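# Close and latch the door between two rooms

## Task

Push the door separating the two rooms fully closed so that its latch engages. When you finish, no object other than the robot and the door may lie even partly within the area marked by yellow tape on the floor; resting on the tape line itself is allowed. The coffee table must be standing upright at the end. The robot must not topple or finish leaning. The door has to stay latched by itself, not because the robot is holding it there.

## Robot and tools

Robot: a Hello Robot Stretch 3. It has a two-wheel differential base (0.33 m long, 0.34 m wide), a vertical mast carrying a lift, and one telescoping arm that reaches out to the robot's right side. The base cannot slide sideways, so to move the gripper forward or back you drive the base. Turning in place pivots about the point between the drive wheels, 0.05 m behind the front edge. With the arm retracted and the wrist folded, the wrist overhangs the right side by up to 0.06 m and a spin sweeps a 0.28 m radius; an unfolded level wrist reaches past that circle. Loose objects may occasionally get a brief shove from outside.

Frames: the base frame has its origin on the floor between the drive wheels, x forward, y left, z up. The odometry frame is the base frame where the scene began. hand_pose is reported in the base frame at the point where closed fingertips meet; with all wrist joints at zero its x axis is up, y points back along the arm toward the mast, z toward the rear.

execute_actions: argument actions is a list holding either no action (just reports state and pictures) or exactly one action. An action may contain base, joints, or both, plus optional contact_limits; its motions start together. base holds one key only: translate_m (metres, -1 to 1, an offset from where the base last reported itself; positive drives forward) or rotate_rad (radians, -3.2 to 3.2, an offset; positive turns counter-clockwise seen from above). joints maps joint names to absolute targets: lift_m 0 to 1.1 (arm height on mast), arm_m 0 to 0.52 (extension), wrist_yaw_rad -1.345 to 4.42 (0 along the arm, positive toward the front, 3.0 folded over the base), wrist_pitch_rad -1.57 to 0.451 (0 level, negative tips fingertips down), wrist_roll_rad -2.911 to 2.911 (0 fingers side by side), gripper_m -0.089 to 0.179 (larger is wider; real tip gap is 0.007 less when nearly shut, 0.025 less when fully open, zero below 0.007), head_pan_rad -3.953 to 1.73 (0 ahead, positive left, -1.57 faces along the arm), head_tilt_rad -1.53 to 0.419 (negative looks down). Done tolerances: 0.004 for lift, arm, gripper; 0.02 for yaw, roll, head; 0.05 for pitch. contact_limits accepts only arm_m: a motor_effort percentage (1 to 100) at which the arm motion halts with contact_stop (read as negative when retracting); values above the maximum are clipped, very low values stop immediately, and the limit also caps holding force until the next action. cameras: list of head_camera, nav_camera, wrist_camera or all; omitted/null/all gives every camera, [] gives none. Any bad key or out-of-range number rejects the whole call with no motion. No action runs past 15 s. A joint or base left out may still be pushing toward an earlier target without this showing in the status. If a result reports a stop, the rest of the calls in that reply are skipped.

wait: seconds from 0 to 10; commands nothing and returns state and images. zoom_image: camera plus region [x0, y0, x1, y1] in pixels of that camera's latest full image, origin top-left, at most 504 by 504. finished_scene: scene, the current scene's integer number; irreversible, reports success and gives the next task. An empty execute_actions call tells you the current scene and task. Replying with no tool call ends everything.

Result lines: base_status and joint_status describe how each commanded motion ended. done for the base means wheels turned the commanded amount, slipping included. off_target means it stopped short and may still push (for the base, something blocks it). After contact_stop, time_out or torque_fault the old target is dropped; arm and lift go slack after a contact stop until commanded again (a slack lift may sink or keep pressing). on_its_own covers uncommanded joints; its held at value is a target, not a position. Base, wrist and head have no contact stop and will keep shoving. A wrist servo overloaded for several seconds shuts off for 10 s and goes limp. motor_effort is percent of maximum, positive toward higher joint values (positive wheel effort pushes forward); bracketed value is the peak during the last action; readings carry fixed offsets and noise. Rest effort out of range suggests pushing or carrying. base_odometry counts wheel rotation; heading -3.142 to 3.142, positive left. turned_by_wheels and turned_by_imu give turning since last result. base_tilt in degrees (forward, right positive) has a fixed error up to about 4 degrees. lidar_m: 12 distances in metres from the base origin, 30-degree sectors starting straight ahead and going counter-clockwise (4th left, 7th behind, 10th right), scanning 0.17 m above floor, range 0.15 to 12, - means nothing seen; misses glass, thin legs, and parts hidden by the mast or a low lift. wrist_depth_mm (45 to 1000) and head_depth_mm (280 to 4000, image sideways) are 7x7 grids of median depth, row by row from top left.

Cameras: head_camera (896x504 pinhole) and nav_camera (672x504 fisheye) move with head pan and tilt; wrist_camera (644x364) rides on the gripper. Calibration intrinsics and base-to-camera transforms were supplied, with small per-scene errors that grow for the wrist camera.

Speed: full base speed (0.30 m/s, 1.9 rad/s) only when lift_m under 0.30, arm_m under 0.03 and wrist_yaw_rad over 2.54; otherwise 0.10 m/s and 0.63 rad/s. Shorter robot motion time is better.

Safety: fold or unfold the wrist only with lift_m 0.32 to 0.95, wrist_pitch_rad -0.4 and roll near 0; once folded, the lift may go down to 0.25. If yaw is below -0.4 keep pitch at -0.5 or lower. Pushing a rigid object with the gripper above about 0.45 m can tip the robot, more so with a raised contact limit or a repeated push. Driving while gripping, hooking or pushing something fixed, or catching furniture (especially reversing) can tip it; back out in small steps, release contact, and lower the lift to about 0.2 if leaning persists. Grip by commanding gripper_m below the object width; release with at least 0.02 above the contact value. Avoid drops, slams, hard hits and very hard pushes.

Each tool is called after ">>>" as name(argument=value, ...), one argument or row to a line, values as JSON.

## Session

>>> execute_actions(
  actions=[],
)

Scene clock: 0.00 s.
base_odometry: x=+0.000 y=+0.000 heading=+0.000 (m, m, rad; odometry frame)
turned_by_wheels: +0.000 (rad since the last result)
turned_by_imu: +0.000 (rad since the last result)
base_tilt: forward=+0.5 right=+0.2 (deg)
lidar_m: 1.21 2.07 1.41 1.38 1.14 0.92 0.91 0.99 0.87 0.86 0.94 1.20
head_depth_mm: 1109 1110 1115 1115 1118 1122 1123 / 1142 1143 1146 1149 1149 1148 1156 / 1181 1178 1172 1177 1181 1183 1182 / 1212 1213 1214 1212 1219 1217 1218 / 2069 2888 2879 2890 2861 2887 2389 / 2062 2903 2891 2892 2920 2953 2378 / 2081 2899 2912 2940 2939 2909 2390
base_status: not commanded
joint_positions: lift_m=+0.598 arm_m=-0.001 wrist_yaw_rad=+2.879 wrist_pitch_rad=-0.618 wrist_roll_rad=-0.007 gripper_m=+0.037 head_pan_rad=-0.007 head_tilt_rad=+0.008
joint_status: not commanded
motor_effort: left_wheel=+0 right_wheel=+0 lift_m=+25 arm_m=+0 wrist_yaw_rad=+0 wrist_pitch_rad=+4 wrist_roll_rad=+0 gripper_m=+1 head_pan_rad=-1 head_tilt_rad=+2 (%)
hand_pose: x=+0.0293 y=+0.0441 z=+0.5681 quat_wxyz=(+0.301, +0.693, +0.126, +0.642) (m; base frame)
wrist_depth_mm: - - - - - - - / - - - - - - - / - - - - - - - / 917 - 938 942 936 932 952 / 800 805 - 803 815 838 818 / 701 716 - 713 705 731 739 / 639 647 - 651 636 649 646
pictures: head_camera (sideways: a quarter turn clockwise sets it upright), nav_camera (sideways: a quarter turn counterclockwise sets it upright), wrist_camera
Images, in order (width x height): head_camera 896x504, nav_camera 672x504, wrist_camera 644x364.

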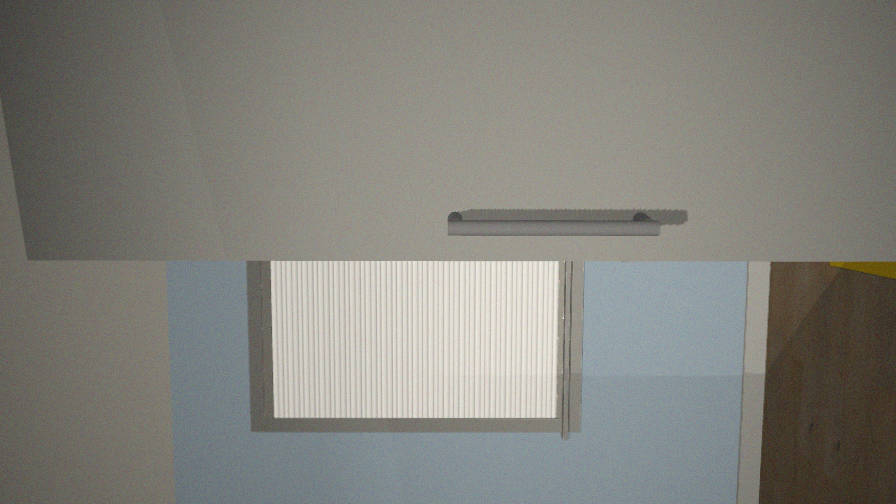

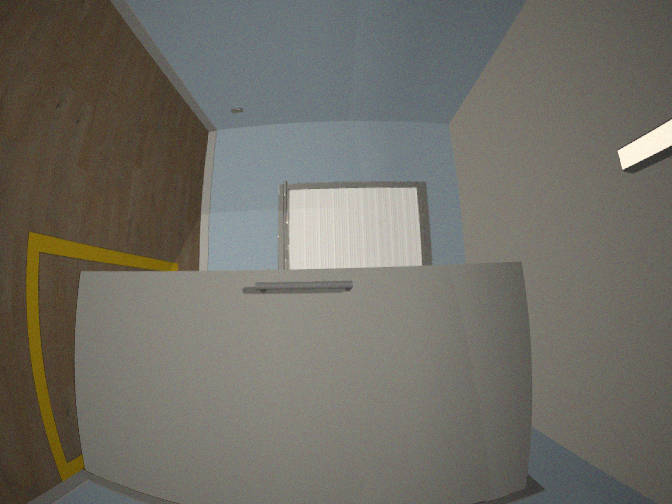

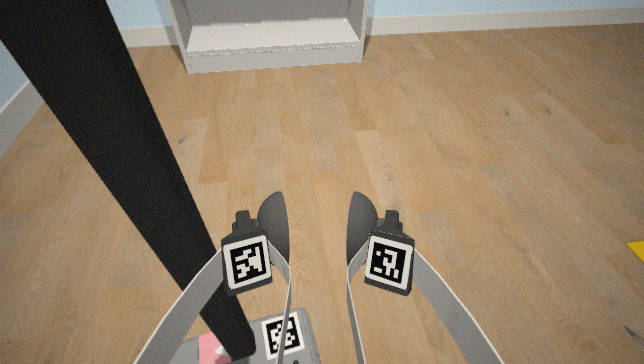

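Door is hinged on the right wall; look behind it first.

>>> execute_actions(
  actions=[
    {"base":{"rotate_rad":0.5},"joints":{"lift_m":0.28,"wrist_pitch_rad":-0.4}},
  ],
  cameras=[],
)

>>> execute_actions(
  actions=[
    {"base":{"translate_m":1}},
  ],
  cameras=[],
)

>>> execute_actions(
  actions=[
    {"base":{"rotate_rad":-0.4}},
  ],
  cameras=[],
)

>>> execute_actions(
  actions=[
    {"base":{"translate_m":0.8},"joints":{"head_pan_rad":-1.57,"head_tilt_rad":-0.8}},
  ],
  cameras=["nav_camera","head_camera"],
)

Scene clock: 18.17 s.
base_odometry: x=+0.000 y=+0.000 heading=+0.500 (m, m, rad; odometry frame)
turned_by_wheels: +0.500 (rad since the last result)
turned_by_imu: +0.506 (rad since the last result)
base_tilt: forward=+0.5 right=+0.2 (deg)
lidar_m: 2.12 1.41 1.38 1.16 0.92 0.91 0.98 0.87 0.86 0.93 1.20 1.21
head_depth_mm: 2071 2814 2819 2860 2835 2889 2405 / 2071 2937 3030 3003 3010 2971 2405 / 2070 3128 3186 3252 3210 3199 2378 / 2061 2830 2955 2888 2921 2949 2403 / 2068 2549 2558 2553 2558 2543 2367 / 2071 2235 2272 2246 2241 2256 2194 / 1966 2010 2005 2016 2009 2030 2011
base_status: done
joint_positions: lift_m=+0.280 arm_m=-0.001 wrist_yaw_rad=+2.879 wrist_pitch_rad=-0.418 wrist_roll_rad=-0.007 gripper_m=+0.037 head_pan_rad=-0.007 head_tilt_rad=+0.008
joint_status: all done
motor_effort: left_wheel=-2(7) right_wheel=+2(8) lift_m=+16(22) arm_m=+0(0) wrist_yaw_rad=+0(0) wrist_pitch_rad=+5(6) wrist_roll_rad=+0(0) gripper_m=+0(1) head_pan_rad=-1(1) head_tilt_rad=+2(2) (%)
hand_pose: x=+0.0369 y=+0.0726 z=+0.2931 quat_wxyz=(+0.236, +0.702, +0.056, +0.669) (m; base frame)
wrist_depth_mm: - - - - - - - / - - - - - - - / - 871 869 895 903 917 902 / 647 695 679 693 693 696 693 / 554 - 578 559 571 566 561 / 467 - - 482 463 481 484 / - - - 420 414 410 414
pictures: none
No camera images: the call's "cameras" was empty. Leave "cameras" out to get every camera's image.

Scene clock: 23.20 s.
base_odometry: x=+0.878 y=+0.479 heading=+0.500 (m, m, rad; odometry frame)
turned_by_wheels: +0.000 (rad since the last result)
turned_by_imu: +0.005 (rad since the last result)
base_tilt: forward=+0.5 right=+0.2 (deg)
lidar_m: 1.35 1.07 1.03 0.84 1.39 1.71 1.84 1.48 0.99 0.65 1.83 2.04
head_depth_mm: 1979 2034 2031 2025 2016 2020 2051 / 2062 2143 2158 2148 2148 2149 2145 / 2020 2173 2168 2172 2192 2186 2147 / 1833 1835 1848 1839 1848 1841 1880 / 1599 1597 1601 1599 1597 1614 1609 / 1407 1414 1418 1417 1420 1413 1417 / 1256 1264 1267 1264 1271 1275 1270
base_status: done
joint_positions: lift_m=+0.280 arm_m=-0.001 wrist_yaw_rad=+2.879 wrist_pitch_rad=-0.417 wrist_roll_rad=-0.007 gripper_m=+0.037 head_pan_rad=-0.007 head_tilt_rad=+0.008
joint_status: not commanded
motor_effort: left_wheel=-2(10) right_wheel=+2(8) lift_m=+16(16) arm_m=+0(0) wrist_yaw_rad=+0(0) wrist_pitch_rad=+5(6) wrist_roll_rad=+0(0) gripper_m=+0(1) head_pan_rad=+0(0) head_tilt_rad=+1(2) (%)
hand_pose: x=+0.0369 y=+0.0727 z=+0.2933 quat_wxyz=(+0.236, +0.702, +0.056, +0.669) (m; base frame)
wrist_depth_mm: - - - - 936 847 787 / - - 940 - - 897 856 / - 880 889 878 885 897 863 / 674 688 697 684 688 686 697 / 554 - 584 566 558 570 568 / 469 - - 475 463 480 479 / - - - 414 412 412 416
pictures: none
No camera images: the call's "cameras" was empty. Leave "cameras" out to get every camera's image.

Scene clock: 24.47 s.
base_odometry: x=+0.878 y=+0.479 heading=+0.100 (m, m, rad; odometry frame)
turned_by_wheels: -0.400 (rad since the last result)
turned_by_imu: -0.403 (rad since the last result)
base_tilt: forward=+0.5 right=+0.2 (deg)
lidar_m: 2.04 1.24 1.06 0.84 1.16 1.71 1.70 1.71 1.46 0.84 0.64 2.05
head_depth_mm: 1930 1941 1944 1933 1924 1950 1952 / 1973 1963 1981 1979 1967 1982 1978 / 2011 2007 2007 2026 2007 2013 2013 / 2048 2037 2061 2062 2036 2073 2059 / 2068 2110 2101 2123 2099 2101 2103 / 2056 2157 2168 2132 2178 2171 2163 / 1976 2117 2111 2111 2124 2130 2094
base_status: done
joint_positions: lift_m=+0.280 arm_m=-0.001 wrist_yaw_rad=+2.879 wrist_pitch_rad=-0.417 wrist_roll_rad=-0.007 gripper_m=+0.037 head_pan_rad=-0.007 head_tilt_rad=+0.008
joint_status: not commanded
motor_effort: left_wheel=+2(12) right_wheel=+0(7) lift_m=+16(16) arm_m=+0(1) wrist_yaw_rad=+0(1) wrist_pitch_rad=+5(5) wrist_roll_rad=+0(0) gripper_m=+0(0) head_pan_rad=+0(0) head_tilt_rad=+3(2) (%)
hand_pose: x=+0.0369 y=+0.0727 z=+0.2933 quat_wxyz=(+0.236, +0.702, +0.056, +0.669) (m; base frame)
wrist_depth_mm: - 852 949 - - - - / - 836 - - - - - / - 817 891 894 900 905 924 / 659 700 689 682 691 702 696 / 554 - 576 556 564 563 565 / 467 - - 472 463 480 479 / - - - 416 412 415 411
pictures: none
No camera images: the call's "cameras" was empty. Leave "cameras" out to get every camera's image.

Scene clock: 29.00 s.
base_odometry: x=+1.674 y=+0.559 heading=+0.100 (m, m, rad; odometry frame)
turned_by_wheels: +0.000 (rad since the last result)
turned_by_imu: +0.004 (rad since the last result)
base_tilt: forward=+0.5 right=+0.2 (deg)
lidar_m: 1.27 1.01 0.87 0.87 1.00 1.28 2.48 1.93 0.72 1.43 1.49 1.27
head_depth_mm: 3374 2836 2224 1827 1539 1299 1176 / 3435 2808 2198 1805 1525 1335 1173 / 3481 2820 2208 1802 1533 1331 1175 / 3538 2777 2175 1792 1532 1323 1169 / 1567 1793 1973 1788 1533 1318 1170 / 1598 1844 1794 1765 1502 1318 1162 / 1643 1895 1975 1767 1511 1310 1156
base_status: done
joint_positions: lift_m=+0.280 arm_m=-0.001 wrist_yaw_rad=+2.879 wrist_pitch_rad=-0.417 wrist_roll_rad=-0.007 gripper_m=+0.037 head_pan_rad=-1.563 head_tilt_rad=-0.790
joint_status: all done
motor_effort: left_wheel=+1(14) right_wheel=+0(6) lift_m=+16(16) arm_m=+0(0) wrist_yaw_rad=+0(0) wrist_pitch_rad=+5(5) wrist_roll_rad=+0(0) gripper_m=+0(0) head_pan_rad=-3(34) head_tilt_rad=-5(41) (%)
hand_pose: x=+0.0369 y=+0.0727 z=+0.2933 quat_wxyz=(+0.236, +0.702, +0.056, +0.669) (m; base frame)
wrist_depth_mm: - 788 794 808 810 818 819 / - 853 874 861 895 893 918 / - 882 876 897 896 901 881 / 660 697 691 687 685 689 699 / 561 - 586 556 566 572 569 / 469 - - 479 461 477 484 / - - - 417 412 412 419
pictures: head_camera (sideways: a quarter turn clockwise sets it upright), nav_camera (sideways: a quarter turn counterclockwise sets it upright)
camera_calibration (this result's frames):
head_camera: T_world_to_cam=[[-0.011571, 0.69695, -0.717027, 0.953316], [0.998553, -0.0296097, -0.0448948, 0.0518037], [-0.0525204, -0.716508, -0.695598, 0.860215], [0, 0, 0, 1]] pos_world=[0.00448094, -0.0465276, 1.28424]
nav_camera: T_world_to_cam=[[-0.0357939, -0.715892, 0.697293, -0.86634], [-0.999106, 0.0413504, -0.00883333, 0.0599673], [-0.0225097, -0.696985, -0.716732, 0.892074], [0, 0, 0, 1]] pos_world=[0.0489843, -0.000923579, 1.244]
Images, in order (width x height): head_camera 896x504, nav_camera 672x504.

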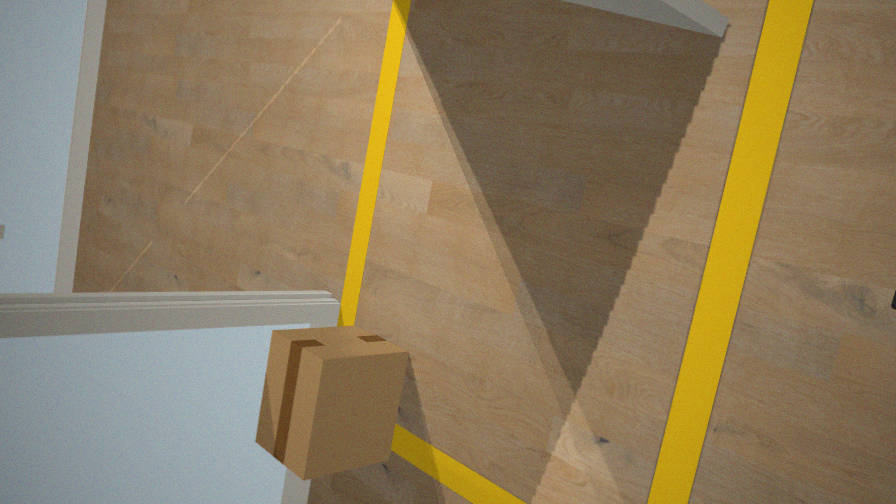

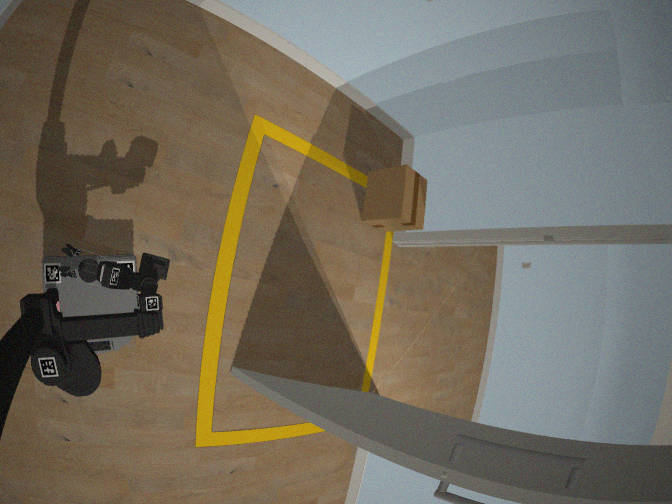

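>>> execute_actions(
  actions=[
    {"base":{"rotate_rad":-1.67},"joints":{"head_pan_rad":0,"head_tilt_rad":-1.2}},
  ],
  cameras=[],
)

>>> execute_actions(
  actions=[
    {"base":{"translate_m":1}},
  ],
  cameras=[],
)

>>> execute_actions(
  actions=[
    {"base":{"translate_m":0.42}},
  ],
  cameras=[],
)

>>> execute_actions(
  actions=[
    {"base":{"rotate_rad":1.47}},
  ],
  cameras=["nav_camera"],
)

>>> execute_actions(
  actions=[
    {"base":{"translate_m":0.65}},
  ],
  cameras=["nav_camera"],
)

Scene clock: 45.00 s.
base_odometry: x=+1.674 y=+0.559 heading=-1.570 (m, m, rad; odometry frame)
turned_by_wheels: -1.670 (rad since the last result)
turned_by_imu: -1.679 (rad since the last result)
base_tilt: forward=+0.5 right=+0.2 (deg)
lidar_m: 1.43 1.44 1.28 1.27 1.08 0.87 0.86 0.95 1.28 2.48 2.05 0.72
head_depth_mm: 1775 1575 1255 1388 1286 1206 1139 / 1767 1606 1489 1378 1289 1218 1148 / 1750 1598 1480 1370 1285 1213 - / 1745 1596 1474 1365 1279 1207 - / 1729 1589 1461 1360 1269 1211 - / 1701 1578 1450 1353 1264 1195 - / 1562 1568 1460 1351 1259 1180 1135
base_status: done
joint_positions: lift_m=+0.280 arm_m=-0.001 wrist_yaw_rad=+2.879 wrist_pitch_rad=-0.417 wrist_roll_rad=-0.007 gripper_m=+0.037 head_pan_rad=-0.007 head_tilt_rad=-1.186
joint_status: all done
motor_effort: left_wheel=+2(16) right_wheel=-1(8) lift_m=+16(16) arm_m=-1(1) wrist_yaw_rad=+0(1) wrist_pitch_rad=+5(5) wrist_roll_rad=+0(0) gripper_m=+0(0) head_pan_rad=+3(30) head_tilt_rad=-7(36) (%)
hand_pose: x=+0.0369 y=+0.0727 z=+0.2933 quat_wxyz=(+0.236, +0.702, +0.056, +0.669) (m; base frame)
wrist_depth_mm: - - - - - - - / - - - - - - - / - 870 881 878 886 901 905 / 668 709 678 685 692 680 702 / 555 - 577 567 570 568 572 / 469 - - 472 463 472 477 / - - - 416 409 413 412
pictures: none
No camera images: the call's "cameras" was empty. Leave "cameras" out to get every camera's image.

Scene clock: 50.03 s.
base_odometry: x=+1.674 y=-0.441 heading=-1.570 (m, m, rad; odometry frame)
turned_by_wheels: +0.000 (rad since the last result)
turned_by_imu: +0.005 (rad since the last result)
base_tilt: forward=+0.5 right=+0.2 (deg)
lidar_m: 0.87 0.52 0.58 1.12 1.23 1.87 1.85 0.55 0.49 0.50 0.60 2.92
head_depth_mm: 1772 1620 1494 1380 1290 1220 1139 / 1771 1611 1489 1378 1291 1214 1145 / 1746 1610 1482 1382 1283 1211 - / 1742 1597 1469 1364 1278 1209 - / 1738 1571 1460 1361 1270 1214 - / 1720 1580 1419 1363 1270 1192 - / 839 983 1184 1242 1260 1188 1128
base_status: done
joint_positions: lift_m=+0.280 arm_m=-0.001 wrist_yaw_rad=+2.879 wrist_pitch_rad=-0.417 wrist_roll_rad=-0.007 gripper_m=+0.037 head_pan_rad=-0.007 head_tilt_rad=-1.186
joint_status: not commanded
motor_effort: left_wheel=+2(13) right_wheel=+0(7) lift_m=+16(16) arm_m=+0(1) wrist_yaw_rad=+0(0) wrist_pitch_rad=+5(5) wrist_roll_rad=+0(0) gripper_m=-1(0) head_pan_rad=+2(2) head_tilt_rad=-7(8) (%)
hand_pose: x=+0.0369 y=+0.0727 z=+0.2933 quat_wxyz=(+0.236, +0.702, +0.056, +0.669) (m; base frame)
wrist_depth_mm: - 959 - - - 774 633 / - - - - 738 489 505 / - 888 876 874 751 530 555 / 676 694 689 693 659 583 613 / 552 - 592 562 570 561 564 / 471 - - 476 461 477 479 / - - - 417 413 416 415
pictures: none
No camera images: the call's "cameras" was empty. Leave "cameras" out to get every camera's image.

Scene clock: 53.10 s.
base_odometry: x=+1.675 y=-0.861 heading=-1.570 (m, m, rad; odometry frame)
turned_by_wheels: +0.000 (rad since the last result)
turned_by_imu: +0.002 (rad since the last result)
base_tilt: forward=+0.4 right=+0.2 (deg)
lidar_m: 2.48 0.38 0.33 0.33 1.16 1.81 2.26 0.71 0.63 0.64 0.81 2.51
head_depth_mm: 1773 1611 1495 1381 1289 1206 1132 / 1757 1615 1486 1380 1283 1218 1145 / 1749 1608 1480 1373 1282 1216 - / 1737 1594 1477 1371 1279 1211 - / 1718 1587 1448 1364 1271 1215 - / 1720 1575 1461 1354 1254 1196 - / 1705 1578 1448 862 1155 1165 1132
base_status: done
joint_positions: lift_m=+0.280 arm_m=-0.001 wrist_yaw_rad=+2.879 wrist_pitch_rad=-0.417 wrist_roll_rad=-0.007 gripper_m=+0.037 head_pan_rad=-0.007 head_tilt_rad=-1.186
joint_status: not commanded
motor_effort: left_wheel=+2(13) right_wheel=+0(7) lift_m=+16(16) arm_m=-1(1) wrist_yaw_rad=+0(0) wrist_pitch_rad=+5(5) wrist_roll_rad=+0(0) gripper_m=+0(0) head_pan_rad=+2(3) head_tilt_rad=-7(7) (%)
hand_pose: x=+0.0369 y=+0.0727 z=+0.2933 quat_wxyz=(+0.236, +0.702, +0.056, +0.669) (m; base frame)
wrist_depth_mm: - 904 935 950 544 326 323 / - - 455 418 505 353 - / - 862 395 406 472 389 852 / 662 709 450 447 527 433 694 / 554 - 557 512 509 505 574 / 465 - - 479 461 476 478 / - - - 415 409 414 418
pictures: none
No camera images: the call's "cameras" was empty. Leave "cameras" out to get every camera's image.

Scene clock: 55.30 s.
base_odometry: x=+1.675 y=-0.861 heading=-0.100 (m, m, rad; odometry frame)
turned_by_wheels: +1.470 (rad since the last result)
turned_by_imu: +1.479 (rad since the last result)
base_tilt: forward=+0.4 right=+0.2 (deg)
lidar_m: 0.33 1.11 1.58 2.26 0.75 0.64 0.64 0.72 2.55 2.49 0.38 0.34
head_depth_mm: 843 819 797 781 1261 1209 1136 / 1129 1223 1174 1124 1251 1216 1142 / 1164 1452 1478 1082 1271 1211 - / 1172 1460 1467 1066 1251 1211 - / 1173 1465 1464 1325 1259 1212 - / 1174 1470 1462 1358 1266 1200 - / 1182 1464 1451 1354 1257 1183 1129
base_status: done
joint_positions: lift_m=+0.280 arm_m=-0.001 wrist_yaw_rad=+2.879 wrist_pitch_rad=-0.417 wrist_roll_rad=-0.007 gripper_m=+0.037 head_pan_rad=-0.007 head_tilt_rad=-1.186
joint_status: not commanded
motor_effort: left_wheel=-1(12) right_wheel=+2(12) lift_m=+16(16) arm_m=-1(1) wrist_yaw_rad=+0(1) wrist_pitch_rad=+5(5) wrist_roll_rad=+0(0) gripper_m=+0(0) head_pan_rad=+2(3) head_tilt_rad=-6(8) (%)
hand_pose: x=+0.0369 y=+0.0727 z=+0.2933 quat_wxyz=(+0.236, +0.702, +0.056, +0.669) (m; base frame)
wrist_depth_mm: - - - - - - 903 / - - - - - - 909 / - 874 883 892 901 909 849 / 665 697 689 691 695 704 706 / 555 - 577 560 565 574 565 / 473 - - 475 461 474 465 / - - - 418 412 410 319
pictures: nav_camera (sideways: a quarter turn counterclockwise sets it upright)
camera_calibration (this result's frames):
nav_camera: T_world_to_cam=[[0.929122, -0.0474271, 0.36672, -0.44158], [-0.0552122, -0.998417, 0.0107626, 0.0286984], [0.365629, -0.0302472, -0.930269, 1.16728], [0, 0, 0, 1]] pos_world=[-0.0149249, 0.0430169, 1.24751]
Images, in order (width x height): nav_camera 672x504.

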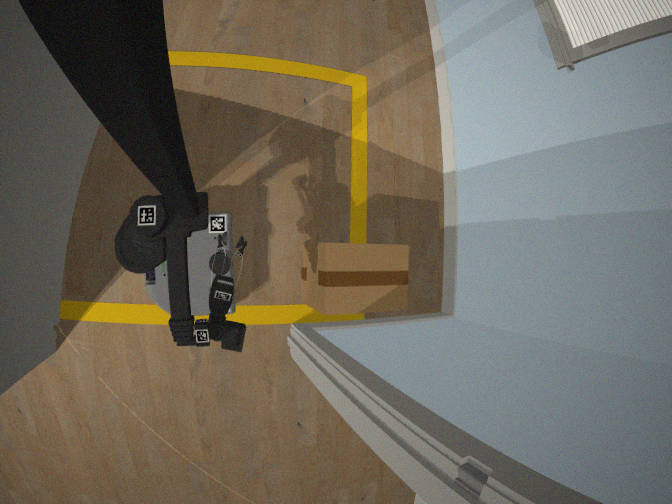

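Scene clock: 59.03 s.
base_odometry: x=+2.321 y=-0.926 heading=-0.100 (m, m, rad; odometry frame)
turned_by_wheels: +0.000 (rad since the last result)
turned_by_imu: -0.053 (rad since the last result)
base_tilt: forward=+0.5 right=+0.2 (deg)
lidar_m: - - 0.67 1.62 2.33 1.26 1.26 0.38 0.28 0.27 0.15 -
head_depth_mm: 437 547 695 778 774 771 767 / 437 546 724 1000 1102 1010 1002 / 437 545 724 1043 1009 955 - / 436 544 718 1035 992 945 - / 435 543 718 1055 1244 957 - / 434 541 717 1059 1265 1198 - / 434 541 713 1046 1260 1184 1129
base_status: done
joint_positions: lift_m=+0.280 arm_m=-0.001 wrist_yaw_rad=+2.880 wrist_pitch_rad=-0.417 wrist_roll_rad=-0.007 gripper_m=+0.037 head_pan_rad=-0.005 head_tilt_rad=-1.189
joint_status: not commanded
on_its_own: right_wheel is at rest, and its effort (+24) is outside its rest range (-18 to +18)
motor_effort: left_wheel=+9(35) right_wheel=+24(44) lift_m=+17(17) arm_m=-1(0) wrist_yaw_rad=+0(0) wrist_pitch_rad=+5(5) wrist_roll_rad=+0(0) gripper_m=+0(0) head_pan_rad=+1(2) head_tilt_rad=-6(8) (%)
hand_pose: x=+0.0369 y=+0.0727 z=+0.2934 quat_wxyz=(+0.236, +0.702, +0.056, +0.669) (m; base frame)
wrist_depth_mm: - - - - 678 460 349 / - - - - 700 474 360 / - 872 875 899 729 495 368 / 660 693 677 691 667 507 375 / 556 - 573 561 568 187 188 / 471 - - 473 152 157 158 / - - - 288 136 136 137
pictures: nav_camera (sideways: a quarter turn counterclockwise sets it upright)
camera_calibration (this result's frames):
nav_camera: T_world_to_cam=[[0.930098, -0.0460647, 0.36441, -0.438577], [-0.0537163, -0.998497, 0.0108832, 0.0285322], [0.363361, -0.0296972, -0.931175, 1.16847], [0, 0, 0, 1]] pos_world=[-0.0151232, 0.0429867, 1.24756]
Images, in order (width x height): nav_camera 672x504.

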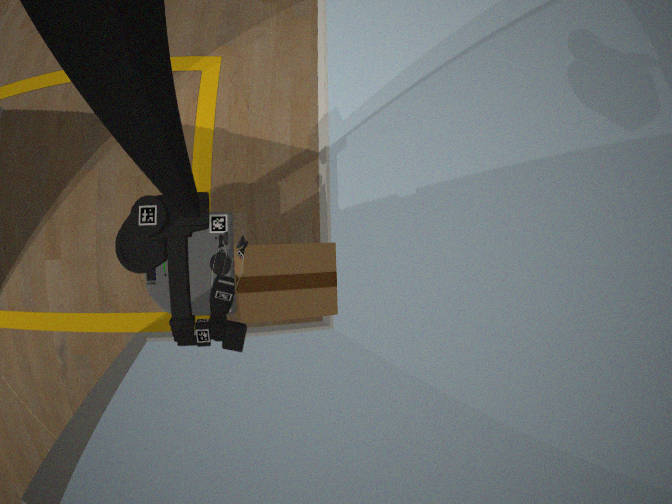

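>>> execute_actions(
  actions=[
    {"base":{"translate_m":-0.65}},
  ],
  cameras=[],
)

>>> execute_actions(
  actions=[
    {"base":{"rotate_rad":1.72}},
  ],
  cameras=[],
)

>>> execute_actions(
  actions=[
    {"base":{"translate_m":1}},
  ],
  cameras=[],
)

>>> execute_actions(
  actions=[
    {"base":{"translate_m":0.22}},
  ],
  cameras=[],
)

>>> execute_actions(
  actions=[
    {"base":{"rotate_rad":1.57}},
  ],
  cameras=[],
)

>>> execute_actions(
  actions=[
    {"base":{"translate_m":0.95}},
  ],
  cameras=[],
)

>>> execute_actions(
  actions=[
    {"base":{"rotate_rad":2.35}},
  ],
  cameras=[],
)

>>> execute_actions(
  actions=[
    {"base":{"translate_m":0.5},"joints":{"lift_m":0.33}},
  ],
  cameras=[],
)

>>> execute_actions(
  actions=[
    {"base":{"translate_m":1}},
  ],
  cameras=["nav_camera"],
)

Scene clock: 72.10 s.
base_odometry: x=+1.675 y=-0.861 heading=-0.100 (m, m, rad; odometry frame)
turned_by_wheels: +0.000 (rad since the last result)
turned_by_imu: -0.002 (rad since the last result)
base_tilt: forward=+0.5 right=+0.2 (deg)
lidar_m: 0.69 1.11 1.51 2.24 0.76 0.62 0.62 0.69 2.60 2.50 0.42 0.39
head_depth_mm: 770 772 775 784 1273 1208 1139 / 1092 1095 1099 1095 1253 1214 1148 / 1187 1332 1391 1368 1278 1216 - / 1183 1237 1253 1364 1277 1215 - / 1180 1370 1425 1350 1274 1219 - / 1174 1469 1456 1356 1260 1197 - / 1173 1458 1449 1348 1257 1180 1133
base_status: done
joint_positions: lift_m=+0.280 arm_m=-0.001 wrist_yaw_rad=+2.880 wrist_pitch_rad=-0.417 wrist_roll_rad=-0.007 gripper_m=+0.037 head_pan_rad=-0.005 head_tilt_rad=-1.189
joint_status: not commanded
motor_effort: left_wheel=+2(11) right_wheel=+0(17) lift_m=+17(17) arm_m=-1(1) wrist_yaw_rad=+0(0) wrist_pitch_rad=+5(5) wrist_roll_rad=+0(0) gripper_m=+0(1) head_pan_rad=+2(2) head_tilt_rad=-6(7) (%)
hand_pose: x=+0.0369 y=+0.0727 z=+0.2934 quat_wxyz=(+0.236, +0.702, +0.056, +0.669) (m; base frame)
wrist_depth_mm: - - - - - - 877 / - - - - - - 887 / - 885 888 882 914 902 858 / 661 706 682 691 684 705 702 / 556 - 584 565 560 569 572 / 473 - - 476 463 480 475 / - - - 419 412 413 411
pictures: none
No camera images: the call's "cameras" was empty. Leave "cameras" out to get every camera's image.

Scene clock: 74.50 s.
base_odometry: x=+1.675 y=-0.861 heading=+1.620 (m, m, rad; odometry frame)
turned_by_wheels: +1.720 (rad since the last result)
turned_by_imu: +1.730 (rad since the last result)
base_tilt: forward=+0.5 right=+0.2 (deg)
lidar_m: 2.24 0.70 0.62 0.62 0.78 2.53 2.51 0.39 0.43 0.70 1.16 1.77
head_depth_mm: 1771 1621 1487 1383 1290 1203 1132 / 1756 1611 1484 1378 1286 1221 1147 / 1748 1595 1481 1374 1281 1209 - / 1741 1590 1469 1359 1276 1211 - / 1726 1594 1461 1351 1265 1209 - / 1709 1570 1467 1359 1268 1196 - / 1708 1567 1430 1344 1258 1182 1138
base_status: done
joint_positions: lift_m=+0.280 arm_m=-0.001 wrist_yaw_rad=+2.880 wrist_pitch_rad=-0.417 wrist_roll_rad=-0.007 gripper_m=+0.037 head_pan_rad=-0.005 head_tilt_rad=-1.189
joint_status: not commanded
motor_effort: left_wheel=-2(10) right_wheel=+2(11) lift_m=+17(17) arm_m=-1(1) wrist_yaw_rad=+0(0) wrist_pitch_rad=+5(5) wrist_roll_rad=+0(0) gripper_m=+0(0) head_pan_rad=+1(1) head_tilt_rad=-6(6) (%)
hand_pose: x=+0.0369 y=+0.0727 z=+0.2934 quat_wxyz=(+0.236, +0.702, +0.056, +0.669) (m; base frame)
wrist_depth_mm: - 596 595 595 582 583 571 / - 661 644 638 639 633 628 / - 734 729 708 703 699 706 / 662 695 682 697 691 689 709 / 550 - 579 569 554 569 572 / 469 - - 473 462 483 480 / - - - 416 414 412 414
pictures: none
No camera images: the call's "cameras" was empty. Leave "cameras" out to get every camera's image.

Scene clock: 79.53 s.
base_odometry: x=+1.626 y=+0.138 heading=+1.619 (m, m, rad; odometry frame)
turned_by_wheels: +0.000 (rad since the last result)
turned_by_imu: +0.005 (rad since the last result)
base_tilt: forward=+0.5 right=+0.2 (deg)
lidar_m: 1.26 1.37 2.03 2.55 0.53 0.68 1.32 1.26 1.21 1.20 1.31 1.27
head_depth_mm: 1355 1579 1489 1378 1296 1211 1134 / 1379 1575 1483 1372 1283 1214 1145 / 1398 1581 1474 1383 1289 1212 - / 1415 1576 1470 1367 1276 1211 - / 1449 1578 1465 1355 1270 1214 - / 1455 1564 1463 1357 1262 1202 - / 1480 1564 1448 1351 1260 1184 1132
base_status: done
joint_positions: lift_m=+0.280 arm_m=-0.001 wrist_yaw_rad=+2.880 wrist_pitch_rad=-0.417 wrist_roll_rad=-0.007 gripper_m=+0.037 head_pan_rad=-0.005 head_tilt_rad=-1.189
joint_status: not commanded
motor_effort: left_wheel=-2(11) right_wheel=+2(7) lift_m=+17(17) arm_m=-1(1) wrist_yaw_rad=-1(0) wrist_pitch_rad=+5(5) wrist_roll_rad=+0(0) gripper_m=+0(0) head_pan_rad=+1(2) head_tilt_rad=-6(7) (%)
hand_pose: x=+0.0369 y=+0.0727 z=+0.2934 quat_wxyz=(+0.236, +0.702, +0.056, +0.669) (m; base frame)
wrist_depth_mm: - - - - - - - / - - - - - - - / - 868 886 889 871 891 919 / 438 708 692 689 695 698 705 / 495 - 583 561 570 569 570 / 469 - - 477 460 479 481 / - - - 418 412 416 415
pictures: none
No camera images: the call's "cameras" was empty. Leave "cameras" out to get every camera's image.

Scene clock: 81.80 s.
base_odometry: x=+1.615 y=+0.358 heading=+1.619 (m, m, rad; odometry frame)
turned_by_wheels: +0.000 (rad since the last result)
turned_by_imu: +0.001 (rad since the last result)
base_tilt: forward=+0.5 right=+0.1 (deg)
lidar_m: 1.04 1.14 1.40 2.52 0.59 0.58 1.54 1.44 1.25 1.23 1.31 1.05
head_depth_mm: 1113 1371 1484 1387 1293 1203 1139 / 1134 1397 1493 1379 1287 1217 1143 / 1151 1427 1477 1378 1286 1213 - / 1167 1449 1479 1362 1272 1213 - / 1186 1478 1464 1366 1272 1214 - / 1203 1485 1461 1354 1265 1193 - / 1223 1505 1450 1350 1254 1177 1131
base_status: done
joint_positions: lift_m=+0.280 arm_m=-0.001 wrist_yaw_rad=+2.880 wrist_pitch_rad=-0.417 wrist_roll_rad=-0.007 gripper_m=+0.037 head_pan_rad=-0.005 head_tilt_rad=-1.189
joint_status: not commanded
motor_effort: left_wheel=-1(8) right_wheel=+2(10) lift_m=+17(17) arm_m=-1(1) wrist_yaw_rad=+0(0) wrist_pitch_rad=+5(5) wrist_roll_rad=+0(0) gripper_m=+0(1) head_pan_rad=+2(1) head_tilt_rad=-6(5) (%)
hand_pose: x=+0.0369 y=+0.0727 z=+0.2934 quat_wxyz=(+0.236, +0.702, +0.056, +0.669) (m; base frame)
wrist_depth_mm: - - - - - - - / - - - - - - - / - 866 881 888 900 904 901 / 666 702 690 696 702 682 700 / 553 - 578 555 565 564 565 / 469 - - 476 463 479 480 / - - - 419 417 416 419
pictures: none
No camera images: the call's "cameras" was empty. Leave "cameras" out to get every camera's image.

Scene clock: 83.97 s.
base_odometry: x=+1.615 y=+0.358 heading=-3.094 (m, m, rad; odometry frame)
turned_by_wheels: +1.570 (rad since the last result)
turned_by_imu: +1.579 (rad since the last result)
base_tilt: forward=+0.5 right=+0.3 (deg)
lidar_m: 2.52 1.85 0.58 1.54 1.55 1.25 1.24 1.31 1.05 1.04 1.13 1.40
head_depth_mm: 1761 1621 1493 1382 1289 1214 1138 / 1781 1603 1486 1372 1283 1216 1143 / 1750 1597 1473 1365 1279 1211 - / 1737 1589 1471 1362 1276 1206 - / 1728 1589 1468 1357 1269 1218 - / 1721 1575 1454 1350 1262 1194 - / 1716 1566 1441 1353 1257 1179 1131
base_status: done
joint_positions: lift_m=+0.280 arm_m=-0.001 wrist_yaw_rad=+2.880 wrist_pitch_rad=-0.417 wrist_roll_rad=-0.007 gripper_m=+0.037 head_pan_rad=-0.005 head_tilt_rad=-1.189
joint_status: not commanded
motor_effort: left_wheel=+0(12) right_wheel=+1(11) lift_m=+17(17) arm_m=-1(1) wrist_yaw_rad=-1(0) wrist_pitch_rad=+5(5) wrist_roll_rad=+0(0) gripper_m=+0(0) head_pan_rad=+2(1) head_tilt_rad=-6(6) (%)
hand_pose: x=+0.0369 y=+0.0727 z=+0.2934 quat_wxyz=(+0.236, +0.702, +0.056, +0.669) (m; base frame)
wrist_depth_mm: - - - - 785 - - / - - - - 789 - - / - 873 898 880 776 892 886 / 670 697 679 689 672 691 703 / 556 - 577 566 564 575 570 / 468 - - 477 461 482 483 / - - - 419 410 413 415
pictures: none
No camera images: the call's "cameras" was empty. Leave "cameras" out to get every camera's image.

Scene clock: 88.90 s.
base_odometry: x=+0.666 y=+0.312 heading=-3.094 (m, m, rad; odometry frame)
turned_by_wheels: +0.000 (rad since the last result)
turned_by_imu: +0.004 (rad since the last result)
base_tilt: forward=+0.5 right=+0.2 (deg)
lidar_m: 1.58 1.69 1.35 1.14 0.71 0.67 2.17 1.47 1.18 0.90 1.23 1.59
head_depth_mm: 1704 1612 1490 1379 1295 1212 1131 / 1690 1603 1485 1375 1287 1217 1148 / 1697 1594 1474 1372 1285 1218 - / 1690 1598 1473 1359 1276 1215 - / 1703 1585 1464 1364 1271 1212 - / 1697 1564 1456 1357 1269 1195 - / 1709 1565 1450 1349 1258 1180 1130
base_status: done
joint_positions: lift_m=+0.280 arm_m=-0.001 wrist_yaw_rad=+2.880 wrist_pitch_rad=-0.417 wrist_roll_rad=-0.007 gripper_m=+0.037 head_pan_rad=-0.005 head_tilt_rad=-1.189
joint_status: not commanded
motor_effort: left_wheel=-2(10) right_wheel=+2(9) lift_m=+17(17) arm_m=-1(1) wrist_yaw_rad=-1(1) wrist_pitch_rad=+5(5) wrist_roll_rad=+0(0) gripper_m=+0(1) head_pan_rad=+1(1) head_tilt_rad=-5(6) (%)
hand_pose: x=+0.0369 y=+0.0727 z=+0.2934 quat_wxyz=(+0.236, +0.702, +0.056, +0.669) (m; base frame)
wrist_depth_mm: - - - - - - - / - - - - - - - / - 887 894 878 898 899 902 / 642 702 686 690 693 706 703 / 556 - 585 569 571 564 571 / 467 - - 472 463 478 480 / - - - 420 414 417 413
pictures: none
No camera images: the call's "cameras" was empty. Leave "cameras" out to get every camera's image.

Scene clock: 91.63 s.
base_odometry: x=+0.666 y=+0.312 heading=-0.744 (m, m, rad; odometry frame)
turned_by_wheels: +2.350 (rad since the last result)
turned_by_imu: +2.366 (rad since the last result)
base_tilt: forward=+0.4 right=+0.1 (deg)
lidar_m: 0.67 2.17 1.95 1.28 1.17 0.90 1.34 1.59 1.59 1.46 1.34 0.85
head_depth_mm: 982 1309 1495 1384 1292 1207 1134 / 908 1184 1466 1372 1290 1218 1144 / 846 1077 1427 1368 1283 1216 - / 792 996 1332 1372 1269 1219 - / 746 941 1310 1359 1267 1219 - / 1696 1575 1454 1353 1263 1192 - / 1707 1565 1451 1352 1255 1184 1130
base_status: done
joint_positions: lift_m=+0.280 arm_m=-0.001 wrist_yaw_rad=+2.880 wrist_pitch_rad=-0.417 wrist_roll_rad=-0.007 gripper_m=+0.037 head_pan_rad=-0.005 head_tilt_rad=-1.189
joint_status: not commanded
motor_effort: left_wheel=-1(13) right_wheel=+2(12) lift_m=+17(17) arm_m=-2(2) wrist_yaw_rad=+0(0) wrist_pitch_rad=+5(5) wrist_roll_rad=+0(0) gripper_m=+0(0) head_pan_rad=+1(2) head_tilt_rad=-6(6) (%)
hand_pose: x=+0.0369 y=+0.0727 z=+0.2934 quat_wxyz=(+0.236, +0.702, +0.056, +0.669) (m; base frame)
wrist_depth_mm: - - - - - - - / - - - - - - - / - 885 874 895 894 894 906 / 659 706 681 691 690 698 699 / 558 - 578 556 568 569 570 / 472 - - 478 460 475 482 / - - - 422 411 414 414
pictures: none
No camera images: the call's "cameras" was empty. Leave "cameras" out to get every camera's image.

Scene clock: 97.83 s.
base_odometry: x=+1.034 y=-0.026 heading=-0.744 (m, m, rad; odometry frame)
turned_by_wheels: +0.000 (rad since the last result)
turned_by_imu: +0.003 (rad since the last result)
base_tilt: forward=+0.5 right=+0.2 (deg)
lidar_m: 0.19 0.19 1.80 1.61 1.48 1.34 1.80 1.97 1.72 1.13 0.62 0.25
head_depth_mm: - 337 502 990 1280 1208 1139 / - 315 435 758 1286 1215 1142 / - - 399 614 1255 1217 - / - - - 570 1040 1210 - / - - 309 445 791 1215 - / - - 301 392 1247 1195 - / - - 291 1328 1262 1182 1135
base_status: done
joint_positions: lift_m=+0.330 arm_m=-0.001 wrist_yaw_rad=+2.880 wrist_pitch_rad=-0.417 wrist_roll_rad=-0.007 gripper_m=+0.037 head_pan_rad=-0.005 head_tilt_rad=-1.189
joint_status: all done
motor_effort: left_wheel=-2(11) right_wheel=+2(8) lift_m=+33(35) arm_m=-2(2) wrist_yaw_rad=+0(0) wrist_pitch_rad=+5(5) wrist_roll_rad=+0(0) gripper_m=+0(0) head_pan_rad=+1(2) head_tilt_rad=-5(6) (%)
hand_pose: x=+0.0369 y=+0.0727 z=+0.3425 quat_wxyz=(+0.236, +0.702, +0.056, +0.669) (m; base frame)
wrist_depth_mm: - - - - - - 143 / - - - - - - 150 / - - - - - 947 158 / 738 777 760 762 761 706 167 / 616 - 647 625 623 217 176 / 526 509 515 525 514 234 188 / 455 470 - 463 460 242 199
pictures: none
No camera images: the call's "cameras" was empty. Leave "cameras" out to get every camera's image.

Scene clock: 109.07 s.
base_odometry: x=+1.770 y=-0.703 heading=-0.744 (m, m, rad; odometry frame)
turned_by_wheels: +0.000 (rad since the last result)
turned_by_imu: -0.023 (rad since the last result)
base_tilt: forward=+0.4 right=+0.2 (deg)
lidar_m: 0.15 0.65 1.02 1.25 2.10 2.12 2.28 2.75 0.49 0.20 0.15 -
head_depth_mm: - - - - 339 586 1125 / - - - 297 402 669 1149 / - - - 324 498 980 - / - - - 295 655 1218 - / - - - - 1243 1213 - / - - - 1341 1259 1199 - / - 1196 1150 1326 1248 1182 1142
base_status: done
joint_positions: lift_m=+0.330 arm_m=-0.001 wrist_yaw_rad=+2.876 wrist_pitch_rad=-0.418 wrist_roll_rad=-0.007 gripper_m=+0.037 head_pan_rad=+0.007 head_tilt_rad=-1.198
joint_status: not commanded
motor_effort: left_wheel=+0(38) right_wheel=+0(32) lift_m=+33(33) arm_m=-2(2) wrist_yaw_rad=+2(8) wrist_pitch_rad=+5(5) wrist_roll_rad=+0(0) gripper_m=+1(3) head_pan_rad=-4(10) head_tilt_rad=-2(9) (%)
hand_pose: x=+0.0376 y=+0.0724 z=+0.3423 quat_wxyz=(+0.237, +0.703, +0.055, +0.669) (m; base frame)
wrist_depth_mm: - - - - 919 820 714 / - - - - - 863 601 / - - - - - 892 518 / 741 763 761 753 781 729 560 / 619 - 645 622 633 625 175 / 522 509 521 529 506 530 169 / 455 468 - 465 460 241 162
pictures: nav_camera (sideways: a quarter turn counterclockwise sets it upright)
camera_calibration (this result's frames):
nav_camera: T_world_to_cam=[[0.933774, -0.0351139, 0.356137, -0.427824], [-0.0418839, -0.999058, 0.0113137, 0.0278998], [0.355404, -0.0254808, -0.934365, 1.17266], [0, 0, 0, 1]] pos_world=[-0.0161082, 0.0427312, 1.24774]
Images, in order (width x height): nav_camera 672x504.

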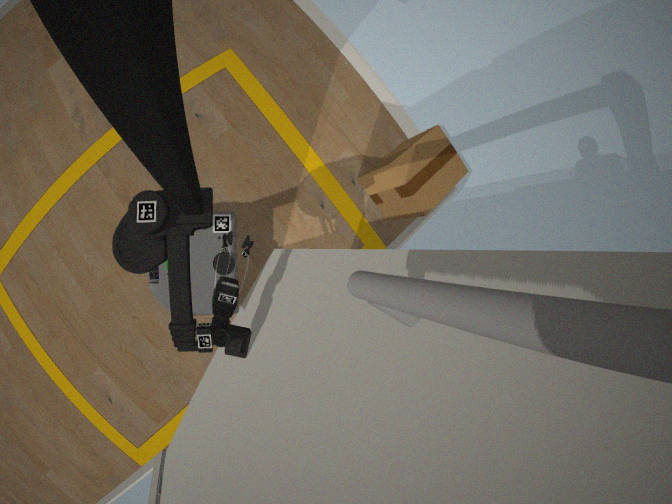

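>>> execute_actions(
  actions=[
    {"base":{"rotate_rad":-0.9}},
  ],
  cameras=[],
)

>>> execute_actions(
  actions=[
    {"base":{"translate_m":0.33}},
  ],
  cameras=[],
)

>>> execute_actions(
  actions=[
    {"base":{"translate_m":-0.15}},
  ],
  cameras=["nav_camera"],
)

Scene clock: 116.07 s.
base_odometry: x=+1.770 y=-0.703 heading=-1.644 (m, m, rad; odometry frame)
turned_by_wheels: -0.900 (rad since the last result)
turned_by_imu: -0.910 (rad since the last result)
base_tilt: forward=+0.5 right=+0.1 (deg)
lidar_m: 0.15 0.15 0.16 0.65 1.04 1.41 2.10 2.17 2.82 1.70 0.33 0.18
head_depth_mm: - - 319 510 1262 1212 1136 / - - 308 440 1247 1219 1135 / - - - 387 901 1219 - / - - - 354 703 1209 - / - - - 328 577 1211 - / - - - 317 491 1160 - / - - - 301 426 1180 1140
base_status: done
joint_positions: lift_m=+0.330 arm_m=-0.001 wrist_yaw_rad=+2.876 wrist_pitch_rad=-0.418 wrist_roll_rad=-0.007 gripper_m=+0.037 head_pan_rad=+0.007 head_tilt_rad=-1.198
joint_status: not commanded
motor_effort: left_wheel=+3(9) right_wheel=-1(4) lift_m=+32(33) arm_m=-2(2) wrist_yaw_rad=+2(2) wrist_pitch_rad=+5(6) wrist_roll_rad=+0(0) gripper_m=+0(0) head_pan_rad=-2(3) head_tilt_rad=-1(1) (%)
hand_pose: x=+0.0376 y=+0.0724 z=+0.3423 quat_wxyz=(+0.237, +0.703, +0.055, +0.669) (m; base frame)
wrist_depth_mm: - 826 884 861 172 136 112 / - 901 952 682 183 143 117 / - 966 950 742 197 151 122 / 724 758 757 700 211 159 128 / 612 - 640 607 210 169 134 / 526 505 513 519 253 180 141 / 454 464 - 424 280 183 148
pictures: none
No camera images: the call's "cameras" was empty. Leave "cameras" out to get every camera's image.

Scene clock: 120.53 s.
base_odometry: x=+1.746 y=-1.033 heading=-1.644 (m, m, rad; odometry frame)
turned_by_wheels: +0.000 (rad since the last result)
turned_by_imu: +0.005 (rad since the last result)
base_tilt: forward=+0.5 right=+0.2 (deg)
lidar_m: - - 0.15 0.28 0.67 1.42 2.43 2.51 2.85 0.31 0.15 -
head_depth_mm: - - - - 320 1191 1138 / - - - - - 933 1140 / - - - - - 643 - / - - - - - 596 - / - - - - - 564 - / - - - - - 869 - / - - - - - 1149 1142
base_status: done
joint_positions: lift_m=+0.330 arm_m=-0.001 wrist_yaw_rad=+2.903 wrist_pitch_rad=-0.421 wrist_roll_rad=-0.007 gripper_m=+0.037 head_pan_rad=+0.006 head_tilt_rad=-1.197
joint_status: not commanded
on_its_own: wrist_yaw_rad is at rest, and its effort (-16) is outside its rest range (-12 to +12)
motor_effort: left_wheel=+6(58) right_wheel=+2(9) lift_m=+32(33) arm_m=-2(2) wrist_yaw_rad=-16(17) wrist_pitch_rad=+6(6) wrist_roll_rad=+0(0) gripper_m=+7(7) head_pan_rad=-3(3) head_tilt_rad=-3(3) (%)
hand_pose: x=+0.0316 y=+0.0735 z=+0.3416 quat_wxyz=(+0.229, +0.702, +0.066, +0.672) (m; base frame)
wrist_depth_mm: - 834 866 216 115 79 60 / - 620 698 235 121 81 61 / 874 660 717 257 127 84 63 / 741 - 739 287 133 87 64 / 626 - 631 392 130 90 66 / 517 526 - 379 135 93 68 / 459 - - 292 172 95 69
pictures: none
No camera images: the call's "cameras" was empty. Leave "cameras" out to get every camera's image.

Scene clock: 123.37 s.
base_odometry: x=+1.757 y=-0.883 heading=-1.644 (m, m, rad; odometry frame)
turned_by_wheels: +0.000 (rad since the last result)
turned_by_imu: +0.000 (rad since the last result)
base_tilt: forward=+0.4 right=+0.2 (deg)
lidar_m: 0.22 0.23 0.30 0.64 1.05 1.43 2.28 2.36 2.85 0.94 0.32 0.23
head_depth_mm: - 291 360 542 1083 1211 1137 / - 295 359 536 1062 1226 1142 / - 294 355 531 1042 1223 - / - 293 354 526 1026 1219 - / - 291 352 522 1004 1218 - / - 289 349 517 994 1201 - / - 288 347 512 1021 1180 1141
base_status: done
joint_positions: lift_m=+0.330 arm_m=-0.001 wrist_yaw_rad=+2.883 wrist_pitch_rad=-0.418 wrist_roll_rad=-0.007 gripper_m=+0.037 head_pan_rad=+0.006 head_tilt_rad=-1.197
joint_status: not commanded
motor_effort: left_wheel=+2(5) right_wheel=+0(4) lift_m=+32(32) arm_m=-2(2) wrist_yaw_rad=-3(16) wrist_pitch_rad=+6(6) wrist_roll_rad=+0(0) gripper_m=+1(7) head_pan_rad=-2(2) head_tilt_rad=-3(2) (%)
hand_pose: x=+0.0362 y=+0.0726 z=+0.3422 quat_wxyz=(+0.235, +0.702, +0.057, +0.669) (m; base frame)
wrist_depth_mm: - 836 869 690 375 238 183 / - 893 657 670 374 247 186 / - 952 708 749 393 253 192 / 741 772 739 722 405 265 197 / 616 - 644 623 369 274 202 / 524 518 518 537 448 285 207 / 456 465 - 458 448 277 212
pictures: nav_camera (sideways: a quarter turn counterclockwise sets it upright)
camera_calibration (this result's frames):
nav_camera: T_world_to_cam=[[0.933435, -0.0359917, 0.356936, -0.428863], [-0.0428309, -0.999019, 0.0112722, 0.0279595], [0.35618, -0.0258097, -0.934061, 1.17226], [0, 0, 0, 1]] pos_world=[-0.0160218, 0.0427523, 1.24772]
Images, in order (width x height): nav_camera 672x504.

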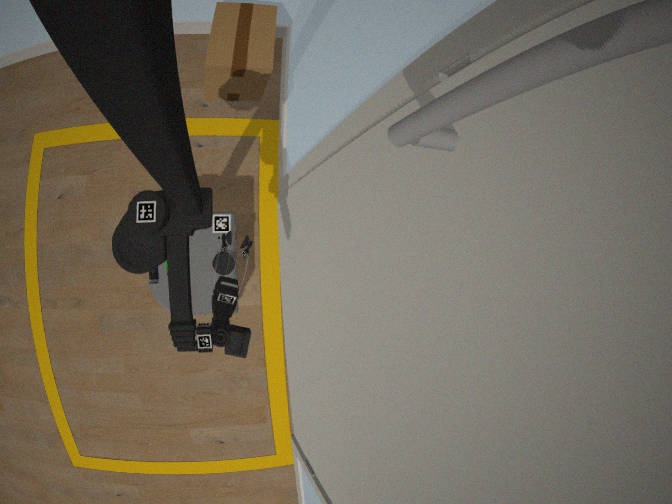

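One extra nudge for safety.

>>> execute_actions(
  actions=[
    {"base":{"translate_m":0.19},"joints":{"wrist_yaw_rad":3.2}},
  ],
  cameras=[],
)

>>> execute_actions(
  actions=[
    {"base":{"translate_m":-0.06}},
  ],
  cameras=[],
)

>>> finished_scene(
  scene=1,
)

Scene clock: 131.10 s.
base_odometry: x=+1.743 y=-1.072 heading=-1.643 (m, m, rad; odometry frame)
turned_by_wheels: +0.000 (rad since the last result)
turned_by_imu: +0.000 (rad since the last result)
base_tilt: forward=+0.5 right=+0.2 (deg)
lidar_m: - - 0.15 0.20 0.67 1.42 2.46 2.56 2.85 0.21 0.15 -
head_depth_mm: - - - - - 1185 1137 / - - - - - 1174 1138 / - - - - - - - / - - - - - - - / - - - - - - - / - - - - - 1156 - / - - - - - 1153 1142
base_status: translate_m off_target (by the wheels' count: +0.1898 of +0.1900)
joint_positions: lift_m=+0.330 arm_m=-0.001 wrist_yaw_rad=+3.185 wrist_pitch_rad=-0.417 wrist_roll_rad=-0.007 gripper_m=+0.037 head_pan_rad=+0.002 head_tilt_rad=-1.197
joint_status: all done
on_its_own: left_wheel is at rest, and its effort (+53) is outside its rest range (-18 to +18); right_wheel is at rest, and its effort (+19) is outside its rest range (-18 to +18)
motor_effort: left_wheel=+53(65) right_wheel=+19(29) lift_m=+30(32) arm_m=-1(1) wrist_yaw_rad=+9(10) wrist_pitch_rad=+5(6) wrist_roll_rad=+0(0) gripper_m=+0(0) head_pan_rad=-2(3) head_tilt_rad=-1(3) (%)
hand_pose: x=-0.0310 y=+0.0802 z=+0.3427 quat_wxyz=(+0.131, +0.686, +0.162, +0.697) (m; base frame)
wrist_depth_mm: 918 932 - 913 258 135 90 / - - - 811 269 134 90 / - - - 771 267 134 90 / 762 765 760 731 265 134 89 / 625 621 631 635 207 133 89 / 528 525 - 530 262 133 89 / 449 467 - - 230 123 88
pictures: none
No camera images: the call's "cameras" was empty. Leave "cameras" out to get every camera's image.

Scene clock: 132.83 s.
base_odometry: x=+1.747 y=-1.012 heading=-1.643 (m, m, rad; odometry frame)
turned_by_wheels: +0.000 (rad since the last result)
turned_by_imu: +0.000 (rad since the last result)
base_tilt: forward=+0.5 right=+0.1 (deg)
lidar_m: - 0.15 0.16 0.42 0.67 1.42 2.41 2.49 2.86 0.44 0.16 0.15
head_depth_mm: - - - - 425 1194 1134 / - - - - 420 1205 1135 / - - - - 417 1209 - / - - - - 413 1199 - / - - - - 411 1206 - / - - - - 407 1192 - / - - - - 404 1162 1143
base_status: done
joint_positions: lift_m=+0.330 arm_m=-0.001 wrist_yaw_rad=+3.197 wrist_pitch_rad=-0.417 wrist_roll_rad=-0.007 gripper_m=+0.037 head_pan_rad=+0.002 head_tilt_rad=-1.197
joint_status: not commanded
motor_effort: left_wheel=+1(44) right_wheel=+1(16) lift_m=+30(31) arm_m=-1(1) wrist_yaw_rad=+1(10) wrist_pitch_rad=+5(5) wrist_roll_rad=+0(0) gripper_m=+0(1) head_pan_rad=-1(1) head_tilt_rad=-3(2) (%)
hand_pose: x=-0.0337 y=+0.0801 z=+0.3427 quat_wxyz=(+0.127, +0.685, +0.166, +0.698) (m; base frame)
wrist_depth_mm: 936 937 - 898 498 244 161 / - - - 679 494 242 160 / - - - 754 484 240 160 / 762 768 749 763 480 240 160 / 617 624 637 631 375 239 159 / 515 525 - 537 448 237 158 / 461 470 - - 410 221 157
pictures: none
No camera images: the call's "cameras" was empty. Leave "cameras" out to get every camera's image.

The scene is finished: the task was done.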